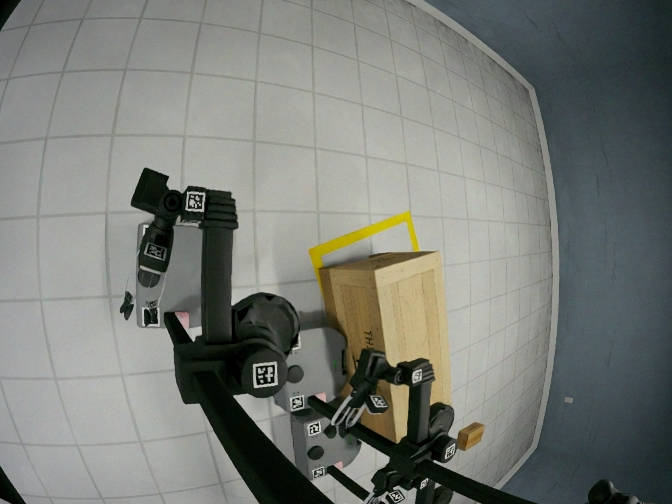

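{"fn": "execute_actions", "kwargs": {
  "actions": [
    {"r1":{"base":{"rotate_rad":0.1}},"r2":{"base":{"rotate_rad":0.08}}}
  ],
  "cameras": []
}}

{"fn": "execute_actions", "kwargs": {
  "actions": [
    {"r1":{"base":{"translate_m":-0.1}},"r2":{"base":{"translate_m":-0.14}}}
  ],
  "cameras": ["r1_head_camera","r1_nav_camera","r3_head_camera"]
}}

Scene clock: 1080.90 s.
r1.base_odometry: x=+3.018 y=-1.551 heading=+2.698 (m, m, rad; r1's odometry frame)
r1.turned_by_wheels: +0.100 (rad since the last result)
r1.turned_by_imu: +0.100 (rad since the last result)
r1.base_tilt: forward=+1.2 right=+0.8 (deg)
r1.lidar_m: 4.05 3.09 2.40 0.38 0.43 0.30 0.28 0.29 0.37 2.39 0.62 0.50
r1.head_depth_mm: 2582 2079 1762 1071 947 1037 916 / 2549 2097 1762 1068 961 - 986 / 2563 2082 1766 1067 975 - - / 2559 2077 1756 1065 953 - - / 2548 2079 1757 1072 943 1039 - / 2549 2061 1763 1066 943 1041 - / 2550 2082 1748 1490 943 1180 1098
r1.base_status: done
r1.joint_positions: lift_m=+0.500 arm_m=+0.001 wrist_yaw_rad=+2.805 wrist_pitch_rad=-0.364 wrist_roll_rad=+0.004 gripper_m=+0.037 head_pan_rad=-3.135 head_tilt_rad=-0.972
r1.joint_status: not commanded
r1.motor_effort: left_wheel=-2(8) right_wheel=+2(5) lift_m=+25(24) arm_m=+1(1) wrist_yaw_rad=-4(3) wrist_pitch_rad=+7(7) wrist_roll_rad=+0(0) gripper_m=-1(0) head_pan_rad=-3(2) head_tilt_rad=-4(5) (%)
r1.hand_pose: x=+0.0550 y=+0.0719 z=+0.5247 quat_wxyz=(+0.243, +0.708, +0.010, +0.663) (m; r1's base frame)
r1.wrist_depth_mm: 209 278 - - - - - / - 500 - - - - - / - - - - - - - / - - - - - - - / - 672 683 934 917 910 893 / 514 - 596 767 748 747 746 / 493 - 510 650 656 650 648
r2.base_odometry: x=-1.555 y=-1.759 heading=+0.491 (m, m, rad; r2's odometry frame)
r2.turned_by_wheels: +0.079 (rad since the last result)
r2.turned_by_imu: +0.073 (rad since the last result)
r2.base_tilt: forward=-0.7 right=-1.1 (deg)
r2.lidar_m: 4.15 2.56 1.97 1.93 2.05 2.97 0.28 0.28 0.37 0.26 0.82 4.15
r2.head_depth_mm: 2471 2064 1714 1523 1335 1238 1066 / 2466 2046 1726 1516 1361 - 1058 / 2463 2020 1722 1499 1379 - - / 2434 2000 1718 1442 956 - - / 2386 2015 1700 1043 925 1067 - / 2396 1978 1678 1039 920 1048 - / 2359 1994 1684 1032 918 1009 -
r2.base_status: rotate_rad off_target (by the wheels' count: +0.0786 of +0.0800)
r2.joint_positions: lift_m=+0.500 arm_m=+0.003 wrist_yaw_rad=+2.995 wrist_pitch_rad=-0.362 wrist_roll_rad=-0.015 gripper_m=+0.037 head_pan_rad=-3.135 head_tilt_rad=-0.977
r2.joint_status: not commanded
r2.on_its_own: left_wheel is at rest, and its effort (-52) is outside its rest range (-18 to +18)
r2.motor_effort: left_wheel=-52(63) right_wheel=-11(15) lift_m=+52(53) arm_m=-1(1) wrist_yaw_rad=+0(0) wrist_pitch_rad=+11(10) wrist_roll_rad=+0(0) gripper_m=+0(0) head_pan_rad=-1(1) head_tilt_rad=-3(3) (%)
r2.hand_pose: x=+0.0125 y=+0.0806 z=+0.5251 quat_wxyz=(+0.178, +0.697, +0.078, +0.690) (m; r2's base frame)
r2.wrist_depth_mm: - - - - - - - / - - - - - - - / - - - - - - - / - - - - - - - / - - - - - - - / 847 856 - 831 860 841 817 / 717 716 714 709 677 715 700
r3.base_odometry: x=-0.664 y=-0.637 heading=-1.923 (m, m, rad; r3's odometry frame)
r3.turned_by_wheels: +0.000 (rad since the last result)
r3.turned_by_imu: -0.001 (rad since the last result)
r3.base_tilt: forward=-0.6 right=-0.8 (deg)
r3.lidar_m: 3.49 4.30 2.92 2.75 0.96 0.61 0.72 3.12 2.11 2.00 2.04 2.63
r3.head_depth_mm: 2698 2176 1215 1112 1316 1267 1092 / 2625 2130 815 874 1258 - 1071 / 2610 2126 1246 1300 1250 - 1069 / 2559 2104 1238 1337 1397 - - / 2537 2061 1437 1478 1336 1237 - / 2504 2038 1730 1510 1330 1226 - / 2460 2017 1720 1490 1318 1216 -
r3.base_status: not commanded
r3.joint_positions: lift_m=+0.500 arm_m=+0.001 wrist_yaw_rad=+2.882 wrist_pitch_rad=-0.426 wrist_roll_rad=+0.011 gripper_m=+0.037 head_pan_rad=-3.135 head_tilt_rad=-0.976
r3.joint_status: not commanded
r3.motor_effort: left_wheel=+1(1) right_wheel=-1(1) lift_m=+20(20) arm_m=-3(3) wrist_yaw_rad=-1(1) wrist_pitch_rad=+9(9) wrist_roll_rad=+1(1) gripper_m=+0(0) head_pan_rad=-1(1) head_tilt_rad=-1(1) (%)
r3.hand_pose: x=+0.0361 y=+0.0705 z=+0.5108 quat_wxyz=(+0.238, +0.708, +0.058, +0.662) (m; r3's base frame)
r3.wrist_depth_mm: - - - - - - - / - - - - - - - / - - - - - - - / - - - - - - - / 895 - 907 920 884 933 922 / 748 - 764 750 789 758 754 / 635 645 647 650 635 643 651
pictures: none
No camera images: the call's "cameras" was empty. Leave "cameras" out to get every camera's image.

Scene clock: 1084.30 s.
r1.base_odometry: x=+3.108 y=-1.594 heading=+2.698 (m, m, rad; r1's odometry frame)
r1.turned_by_wheels: +0.000 (rad since the last result)
r1.turned_by_imu: -0.029 (rad since the last result)
r1.base_tilt: forward=+1.2 right=+0.9 (deg)
r1.lidar_m: 4.09 3.17 2.40 0.39 0.39 0.32 0.28 0.28 0.32 2.40 2.56 0.55
r1.head_depth_mm: 2581 2093 1766 1070 979 1072 1053 / 2582 2084 1772 1071 964 - 1053 / 2551 2073 1767 1071 979 - - / 2569 2098 1756 1067 953 - - / 2537 2082 1755 1063 942 964 - / 2566 2083 1759 1068 941 884 - / 2532 2081 1750 1523 941 924 1098
r1.base_status: done
r1.joint_positions: lift_m=+0.500 arm_m=+0.001 wrist_yaw_rad=+2.804 wrist_pitch_rad=-0.364 wrist_roll_rad=+0.004 gripper_m=+0.037 head_pan_rad=-3.135 head_tilt_rad=-0.972
r1.joint_status: not commanded
r1.motor_effort: left_wheel=+0(100) right_wheel=+0(73) lift_m=+24(25) arm_m=+1(1) wrist_yaw_rad=-1(3) wrist_pitch_rad=+7(7) wrist_roll_rad=+0(0) gripper_m=+0(1) head_pan_rad=-3(2) head_tilt_rad=-5(4) (%)
r1.hand_pose: x=+0.0553 y=+0.0718 z=+0.5248 quat_wxyz=(+0.244, +0.708, +0.009, +0.663) (m; r1's base frame)
r1.wrist_depth_mm: 375 - - - - - - / 445 - - - - - - / - - - - - - - / - - - - - - - / - 703 936 913 895 910 889 / 730 - 682 765 743 754 758 / 508 - 644 654 657 648 641
r2.base_odometry: x=-1.678 y=-1.824 heading=+0.491 (m, m, rad; r2's odometry frame)
r2.turned_by_wheels: -0.001 (rad since the last result)
r2.turned_by_imu: +0.000 (rad since the last result)
r2.base_tilt: forward=-0.7 right=-1.1 (deg)
r2.lidar_m: 4.27 2.57 1.97 1.93 2.05 2.97 0.27 0.27 0.32 0.25 0.39 4.28
r2.head_depth_mm: 2494 2059 1710 1524 1336 1231 1073 / 2484 2035 1728 1507 1366 - 1056 / 2466 2016 1728 1501 1378 - - / 2434 2011 1716 1489 954 - - / 2416 2000 1697 1038 924 1004 - / 2413 1978 1695 1039 921 938 - / 2359 1968 1675 1031 915 904 -
r2.base_status: translate_m off_target (by the wheels' count: -0.1396 of -0.1400)
r2.joint_positions: lift_m=+0.500 arm_m=+0.003 wrist_yaw_rad=+2.995 wrist_pitch_rad=-0.362 wrist_roll_rad=-0.015 gripper_m=+0.037 head_pan_rad=-3.135 head_tilt_rad=-0.977
r2.joint_status: not commanded
r2.on_its_own: left_wheel is at rest, and its effort (-51) is outside its rest range (-18 to +18); right_wheel is at rest, and its effort (-39) is outside its rest range (-18 to +18)
r2.motor_effort: left_wheel=-51(82) right_wheel=-39(58) lift_m=+52(53) arm_m=-1(1) wrist_yaw_rad=+0(0) wrist_pitch_rad=+10(10) wrist_roll_rad=-1(1) gripper_m=+0(0) head_pan_rad=-1(1) head_tilt_rad=-2(2) (%)
r2.hand_pose: x=+0.0125 y=+0.0806 z=+0.5251 quat_wxyz=(+0.178, +0.697, +0.078, +0.690) (m; r2's base frame)
r2.wrist_depth_mm: - - - - - - - / - - - - - - - / - - - - - - - / - - - - - - - / - - - - - - - / 833 861 - 816 838 830 826 / 718 715 703 699 685 710 705
r3.base_odometry: x=-0.664 y=-0.637 heading=-1.923 (m, m, rad; r3's odometry frame)
r3.turned_by_wheels: +0.000 (rad since the last result)
r3.turned_by_imu: +0.000 (rad since the last result)
r3.base_tilt: forward=-0.6 right=-0.9 (deg)
r3.lidar_m: 3.50 4.28 2.93 2.75 1.03 0.66 0.73 3.11 2.12 2.00 2.04 2.63
r3.head_depth_mm: 2679 2154 857 1293 1351 1270 1092 / 2638 2133 818 1310 1326 - 1072 / 2592 2105 1250 1331 1333 - 1068 / 2569 2105 1239 1362 1393 - - / 2554 2056 1322 1491 1345 1240 - / 2499 2045 1742 1499 1326 1227 - / 2490 2014 1729 1486 1319 1212 -
r3.base_status: not commanded
r3.joint_positions: lift_m=+0.500 arm_m=+0.001 wrist_yaw_rad=+2.882 wrist_pitch_rad=-0.426 wrist_roll_rad=+0.011 gripper_m=+0.037 head_pan_rad=-3.135 head_tilt_rad=-0.976
r3.joint_status: not commanded
r3.motor_effort: left_wheel=+1(1) right_wheel=-1(1) lift_m=+19(19) arm_m=-3(2) wrist_yaw_rad=+0(1) wrist_pitch_rad=+9(9) wrist_roll_rad=+1(1) gripper_m=+0(0) head_pan_rad=-1(2) head_tilt_rad=+0(1) (%)
r3.hand_pose: x=+0.0361 y=+0.0705 z=+0.5108 quat_wxyz=(+0.238, +0.708, +0.058, +0.662) (m; r3's base frame)
r3.wrist_depth_mm: - - - - - - - / - - - - - - - / - - - - - - - / - - - - - - - / 872 - 887 903 901 906 911 / 753 - 752 769 777 754 781 / 639 634 636 653 626 652 651
pictures: r1_head_camera (sideways: a quarter turn clockwise sets it upright), r1_nav_camera (sideways: a quarter turn counterclockwise sets it upright), r3_head_camera (sideways: a quarter turn clockwise sets it upright)
camera_calibration (this result's frames):
r1_head_camera: T_world_to_cam=[[0.834344, 0.04344, -0.549529, 0.728384], [0.0520656, -0.998644, 0.000108387, 0.00209713], [-0.548779, -0.028702, -0.835474, 1.05019], [0, 0, 0, 1]] pos_world=[-0.0315078, 0.00059595, 1.27768]
r1_nav_camera: T_world_to_cam=[[-0.818831, -0.0406468, 0.572593, -0.702966], [-0.00890834, 0.99827, 0.0581251, -0.0207024], [-0.573965, 0.0424938, -0.817776, 1.02498], [0, 0, 0, 1]] pos_world=[0.0125096, -0.0514621, 1.24192]
r3_head_camera: T_world_to_cam=[[0.829362, 0.0468272, -0.556746, 0.732476], [0.014397, -0.997942, -0.0624891, 0.0772419], [-0.558526, 0.0438106, -0.828329, 1.04062], [0, 0, 0, 1]] pos_world=[-0.0273885, -0.00280703, 1.2746]
Images, in order (width x height): r1_head_camera 896x504, r1_nav_camera 672x504, r3_head_camera 896x504.

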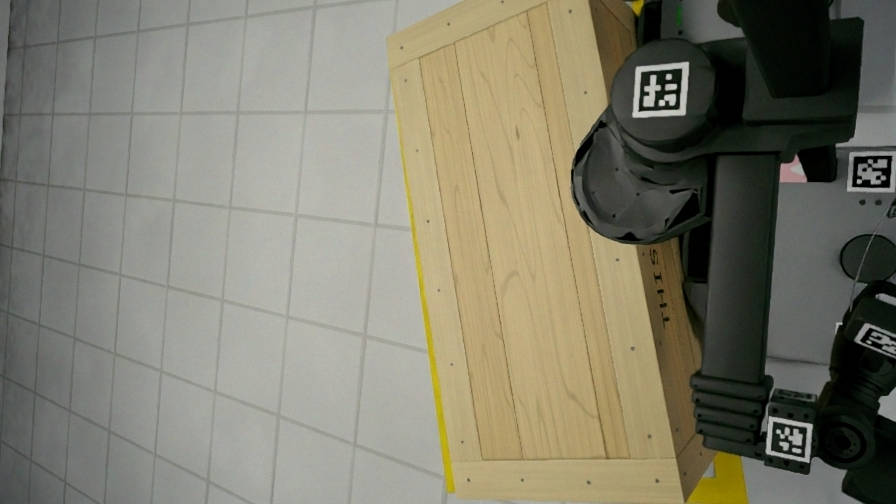

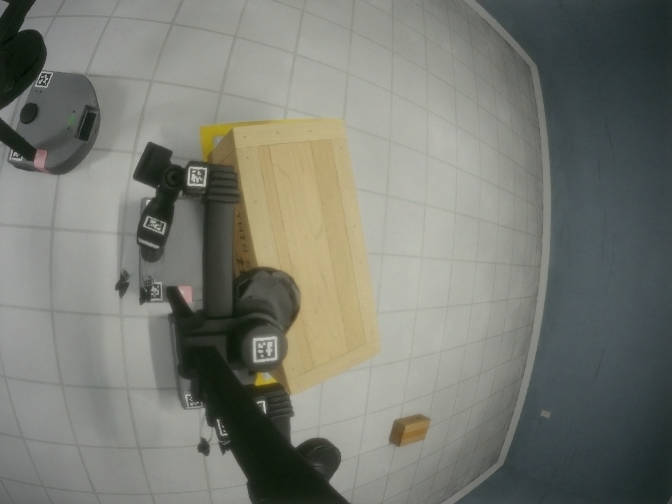

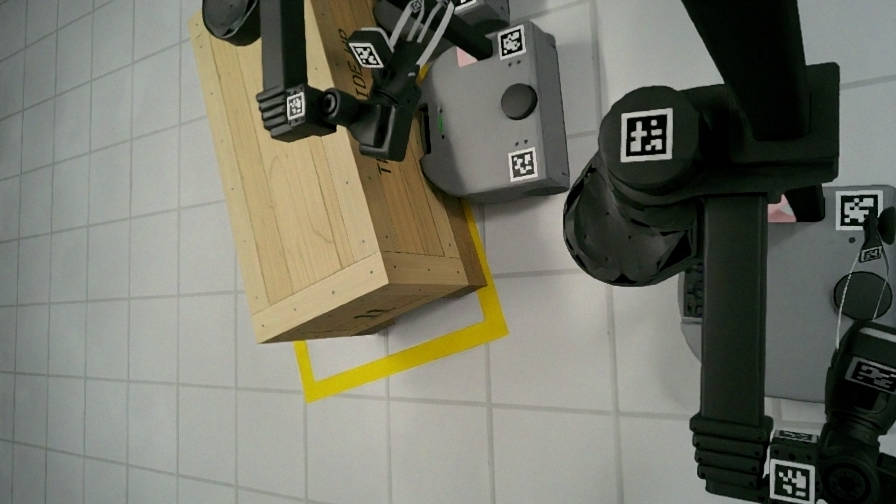

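{"fn": "execute_actions", "kwargs": {
  "actions": [
    {"r1":{"base":{"translate_m":0.4}},"r3":{"base":{"translate_m":0.55}},"r2":{"base":{"translate_m":0.0}}}
  ],
  "cameras": []
}}

{"fn": "execute_actions", "kwargs": {
  "actions": [
    {"r1":{"base":{"rotate_rad":0.59}},"r2":{"base":{"rotate_rad":0.1}}}
  ],
  "cameras": ["r1_nav_camera"]
}}

Scene clock: 1210.87 s.
r1.base_odometry: x=+2.747 y=-1.423 heading=+2.698 (m, m, rad; r1's odometry frame)
r1.turned_by_wheels: +0.000 (rad since the last result)
r1.turned_by_imu: +0.000 (rad since the last result)
r1.base_tilt: forward=+1.3 right=+0.9 (deg)
r1.lidar_m: 3.71 3.14 2.38 2.32 2.44 0.61 0.66 0.66 2.50 2.45 2.58 0.71
r1.head_depth_mm: 2573 2103 1184 830 1223 1221 1060 / 2567 2090 1240 1262 1235 - 1053 / 2554 2081 1236 1253 1392 - - / 2563 2081 1235 1200 1354 - - / 2551 2081 1236 1154 1349 1237 - / 2567 2065 1234 1136 1342 1235 - / 2538 2083 1756 1493 1345 1219 1100
r1.base_status: done
r1.joint_positions: lift_m=+0.500 arm_m=+0.001 wrist_yaw_rad=+2.804 wrist_pitch_rad=-0.364 wrist_roll_rad=+0.004 gripper_m=+0.037 head_pan_rad=-3.135 head_tilt_rad=-0.972
r1.joint_status: not commanded
r1.motor_effort: left_wheel=+0(5) right_wheel=+0(4) lift_m=+24(23) arm_m=+1(1) wrist_yaw_rad=-2(3) wrist_pitch_rad=+7(7) wrist_roll_rad=+0(0) gripper_m=-1(0) head_pan_rad=-3(2) head_tilt_rad=-5(5) (%)
r1.hand_pose: x=+0.0553 y=+0.0718 z=+0.5248 quat_wxyz=(+0.244, +0.708, +0.009, +0.663) (m; r1's base frame)
r1.wrist_depth_mm: - - - - - - - / - - - - - - - / - - - - - - - / - - - - - - - / - 922 929 917 916 891 909 / 762 - 754 768 738 758 752 / 674 - 662 651 656 654 644
r2.base_odometry: x=-1.678 y=-1.824 heading=+0.490 (m, m, rad; r2's odometry frame)
r2.turned_by_wheels: +0.000 (rad since the last result)
r2.turned_by_imu: -0.003 (rad since the last result)
r2.base_tilt: forward=-0.6 right=-1.2 (deg)
r2.lidar_m: 4.27 2.57 1.98 1.93 2.05 2.97 0.27 0.27 0.32 0.58 2.99 0.49
r2.head_depth_mm: 2519 2053 1715 1515 1346 1229 1068 / 2456 2037 1723 1516 1355 - 1050 / 2468 2021 1709 1504 1371 - - / 2441 2014 1712 1485 959 - - / 2430 1984 1713 1039 925 1005 - / 2386 1991 1691 1035 921 942 - / 2386 1970 1679 1028 916 905 -
r2.base_status: translate_m off_target (by the wheels' count: +0.0002 of +0.0000)
r2.joint_positions: lift_m=+0.500 arm_m=+0.003 wrist_yaw_rad=+2.995 wrist_pitch_rad=-0.362 wrist_roll_rad=-0.015 gripper_m=+0.037 head_pan_rad=-3.135 head_tilt_rad=-0.977
r2.joint_status: not commanded
r2.on_its_own: left_wheel is at rest, and its effort (-24) is outside its rest range (-18 to +18); right_wheel is at rest, and its effort (-19) is outside its rest range (-18 to +18)
r2.motor_effort: left_wheel=-24(47) right_wheel=-19(39) lift_m=+52(52) arm_m=-1(1) wrist_yaw_rad=+0(1) wrist_pitch_rad=+11(11) wrist_roll_rad=+0(1) gripper_m=+0(1) head_pan_rad=-1(1) head_tilt_rad=-2(2) (%)
r2.hand_pose: x=+0.0125 y=+0.0806 z=+0.5251 quat_wxyz=(+0.178, +0.697, +0.078, +0.690) (m; r2's base frame)
r2.wrist_depth_mm: - - - - - - - / - - - - - - - / - - - - - - - / - - - - - - - / - - - - - - - / 847 840 - 834 867 811 822 / 727 705 704 734 690 715 716
r3.base_odometry: x=-0.854 y=-1.153 heading=-1.923 (m, m, rad; r3's odometry frame)
r3.turned_by_wheels: +0.000 (rad since the last result)
r3.turned_by_imu: +0.000 (rad since the last result)
r3.base_tilt: forward=-0.6 right=-0.8 (deg)
r3.lidar_m: 2.96 4.33 2.97 2.79 2.85 0.81 1.28 3.06 2.09 1.96 1.99 2.57
r3.head_depth_mm: 2678 1600 1650 1392 1386 1268 1093 / 2639 1593 1515 1389 1389 - 1073 / 2604 1578 1736 1477 1400 - 1068 / 2554 1537 1699 1527 1391 - - / 2553 1963 1744 1519 1335 1240 - / 2491 2039 1731 1503 1329 1227 - / 2453 2018 1705 1493 1315 1212 -
r3.base_status: done
r3.joint_positions: lift_m=+0.500 arm_m=+0.001 wrist_yaw_rad=+2.882 wrist_pitch_rad=-0.426 wrist_roll_rad=+0.011 gripper_m=+0.037 head_pan_rad=-3.135 head_tilt_rad=-0.976
r3.joint_status: not commanded
r3.motor_effort: left_wheel=+1(5) right_wheel=-1(1) lift_m=+19(19) arm_m=-3(3) wrist_yaw_rad=-1(2) wrist_pitch_rad=+9(9) wrist_roll_rad=+1(1) gripper_m=+0(0) head_pan_rad=-1(2) head_tilt_rad=-1(1) (%)
r3.hand_pose: x=+0.0361 y=+0.0705 z=+0.5108 quat_wxyz=(+0.238, +0.708, +0.058, +0.662) (m; r3's base frame)
r3.wrist_depth_mm: - - - - - - - / - - - - - - - / - - - - - - - / - - - - - - - / 871 - 915 908 887 900 921 / 747 - 767 762 799 784 756 / 633 638 647 639 628 646 665
pictures: none
No camera images: the call's "cameras" was empty. Leave "cameras" out to get every camera's image.

Scene clock: 1212.87 s.
r1.base_odometry: x=+2.747 y=-1.423 heading=-2.995 (m, m, rad; r1's odometry frame)
r1.turned_by_wheels: +0.590 (rad since the last result)
r1.turned_by_imu: +0.595 (rad since the last result)
r1.base_tilt: forward=+1.2 right=+0.9 (deg)
r1.lidar_m: 2.96 2.35 2.32 0.62 0.61 0.66 0.67 2.45 2.45 2.64 0.71 3.70
r1.head_depth_mm: 2588 2081 1239 1094 1279 1221 1062 / 2551 2082 1240 1115 1337 - 1051 / 2572 2081 1715 1175 1374 - - / 2553 2087 1752 1531 1359 - - / 2558 2086 1752 1522 1347 1239 - / 2547 2076 1759 1517 1342 1237 - / 2443 2077 1753 1520 1341 1212 1096
r1.base_status: done
r1.joint_positions: lift_m=+0.500 arm_m=+0.001 wrist_yaw_rad=+2.804 wrist_pitch_rad=-0.364 wrist_roll_rad=+0.004 gripper_m=+0.037 head_pan_rad=-3.135 head_tilt_rad=-0.972
r1.joint_status: not commanded
r1.motor_effort: left_wheel=-2(7) right_wheel=+2(6) lift_m=+24(24) arm_m=+1(1) wrist_yaw_rad=-1(1) wrist_pitch_rad=+7(7) wrist_roll_rad=+0(0) gripper_m=-1(0) head_pan_rad=-2(2) head_tilt_rad=-5(4) (%)
r1.hand_pose: x=+0.0553 y=+0.0718 z=+0.5248 quat_wxyz=(+0.244, +0.708, +0.009, +0.663) (m; r1's base frame)
r1.wrist_depth_mm: 595 - - - - - - / - - - - - - - / - - - - - - - / - 823 - - - - - / - 758 928 895 887 897 888 / 614 - 751 764 729 759 738 / 665 - 659 647 650 652 649
r2.base_odometry: x=-1.677 y=-1.824 heading=+0.588 (m, m, rad; r2's odometry frame)
r2.turned_by_wheels: +0.098 (rad since the last result)
r2.turned_by_imu: +0.091 (rad since the last result)
r2.base_tilt: forward=-0.5 right=-1.1 (deg)
r2.lidar_m: 4.69 2.38 1.95 1.93 2.13 3.25 0.28 0.28 0.35 0.70 0.48 0.61
r2.head_depth_mm: 2495 2055 1745 1520 1345 1233 1068 / 2466 2034 1734 1515 1365 - 1054 / 2442 2009 1712 1498 1368 - - / 2429 2009 1721 1442 957 - - / 2408 1989 1706 1045 924 1032 - / 2423 1980 1687 1033 920 1000 - / 2382 1970 1679 1031 915 1018 -
r2.base_status: rotate_rad off_target (by the wheels' count: +0.0980 of +0.1000)
r2.joint_positions: lift_m=+0.500 arm_m=+0.003 wrist_yaw_rad=+2.995 wrist_pitch_rad=-0.362 wrist_roll_rad=-0.015 gripper_m=+0.037 head_pan_rad=-3.135 head_tilt_rad=-0.977
r2.joint_status: not commanded
r2.on_its_own: left_wheel is at rest, and its effort (-64) is outside its rest range (-18 to +18)
r2.motor_effort: left_wheel=-64(66) right_wheel=+1(14) lift_m=+53(52) arm_m=-1(1) wrist_yaw_rad=+0(1) wrist_pitch_rad=+11(11) wrist_roll_rad=+0(1) gripper_m=+0(0) head_pan_rad=-1(1) head_tilt_rad=-2(2) (%)
r2.hand_pose: x=+0.0125 y=+0.0806 z=+0.5251 quat_wxyz=(+0.178, +0.697, +0.078, +0.690) (m; r2's base frame)
r2.wrist_depth_mm: - - - - - - - / - - - - - - - / - - - - - - - / - - - - - - - / - - - - - - - / 856 817 - 831 895 832 847 / 732 729 709 717 683 711 715
r3.base_odometry: x=-0.854 y=-1.153 heading=-1.923 (m, m, rad; r3's odometry frame)
r3.turned_by_wheels: +0.000 (rad since the last result)
r3.turned_by_imu: +0.000 (rad since the last result)
r3.base_tilt: forward=-0.7 right=-0.8 (deg)
r3.lidar_m: 2.96 4.34 2.98 2.80 2.84 0.81 1.28 3.06 2.10 1.96 1.99 2.57
r3.head_depth_mm: 2667 944 909 1511 1378 1260 1090 / 2630 1587 1474 1373 1371 - 1075 / 2600 1572 1749 1402 1390 - 1065 / 2565 1543 1702 1528 1393 - - / 2520 1951 1750 1513 1344 1242 - / 2494 2055 1749 1504 1330 1224 - / 2472 2032 1712 1497 1318 1211 -
r3.base_status: not commanded
r3.joint_positions: lift_m=+0.500 arm_m=+0.001 wrist_yaw_rad=+2.882 wrist_pitch_rad=-0.426 wrist_roll_rad=+0.011 gripper_m=+0.037 head_pan_rad=-3.135 head_tilt_rad=-0.976
r3.joint_status: not commanded
r3.motor_effort: left_wheel=+1(1) right_wheel=-1(1) lift_m=+19(19) arm_m=-3(3) wrist_yaw_rad=-2(2) wrist_pitch_rad=+9(9) wrist_roll_rad=+1(1) gripper_m=-1(0) head_pan_rad=-1(1) head_tilt_rad=-1(0) (%)
r3.hand_pose: x=+0.0361 y=+0.0705 z=+0.5108 quat_wxyz=(+0.238, +0.708, +0.058, +0.662) (m; r3's base frame)
r3.wrist_depth_mm: - - - - - - - / - - - - - - - / - - - - - - - / - - - - - - - / 898 - 921 913 917 912 895 / 746 - 771 759 762 764 744 / 649 626 645 630 639 650 646
pictures: r1_nav_camera (sideways: a quarter turn counterclockwise sets it upright)
camera_calibration (this result's frames):
r1_nav_camera: T_world_to_cam=[[-0.818831, -0.040647, 0.572593, -0.702965], [-0.00890859, 0.99827, 0.0581251, -0.0207024], [-0.573965, 0.0424936, -0.817776, 1.02498], [0, 0, 0, 1]] pos_world=[0.0125096, -0.0514621, 1.24192]
Images, in order (width x height): r1_nav_camera 672x504.

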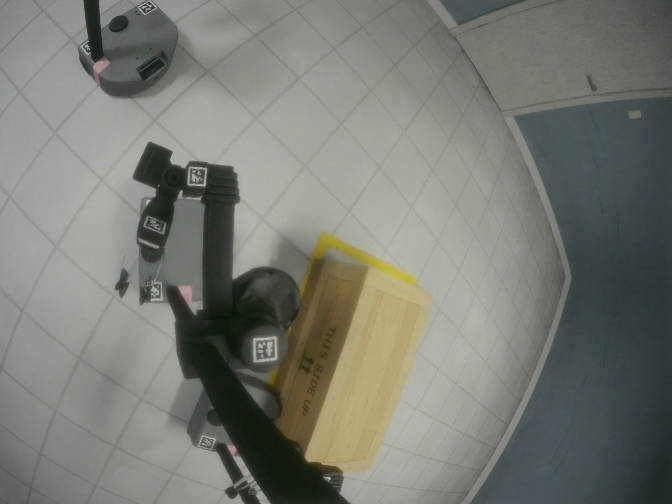

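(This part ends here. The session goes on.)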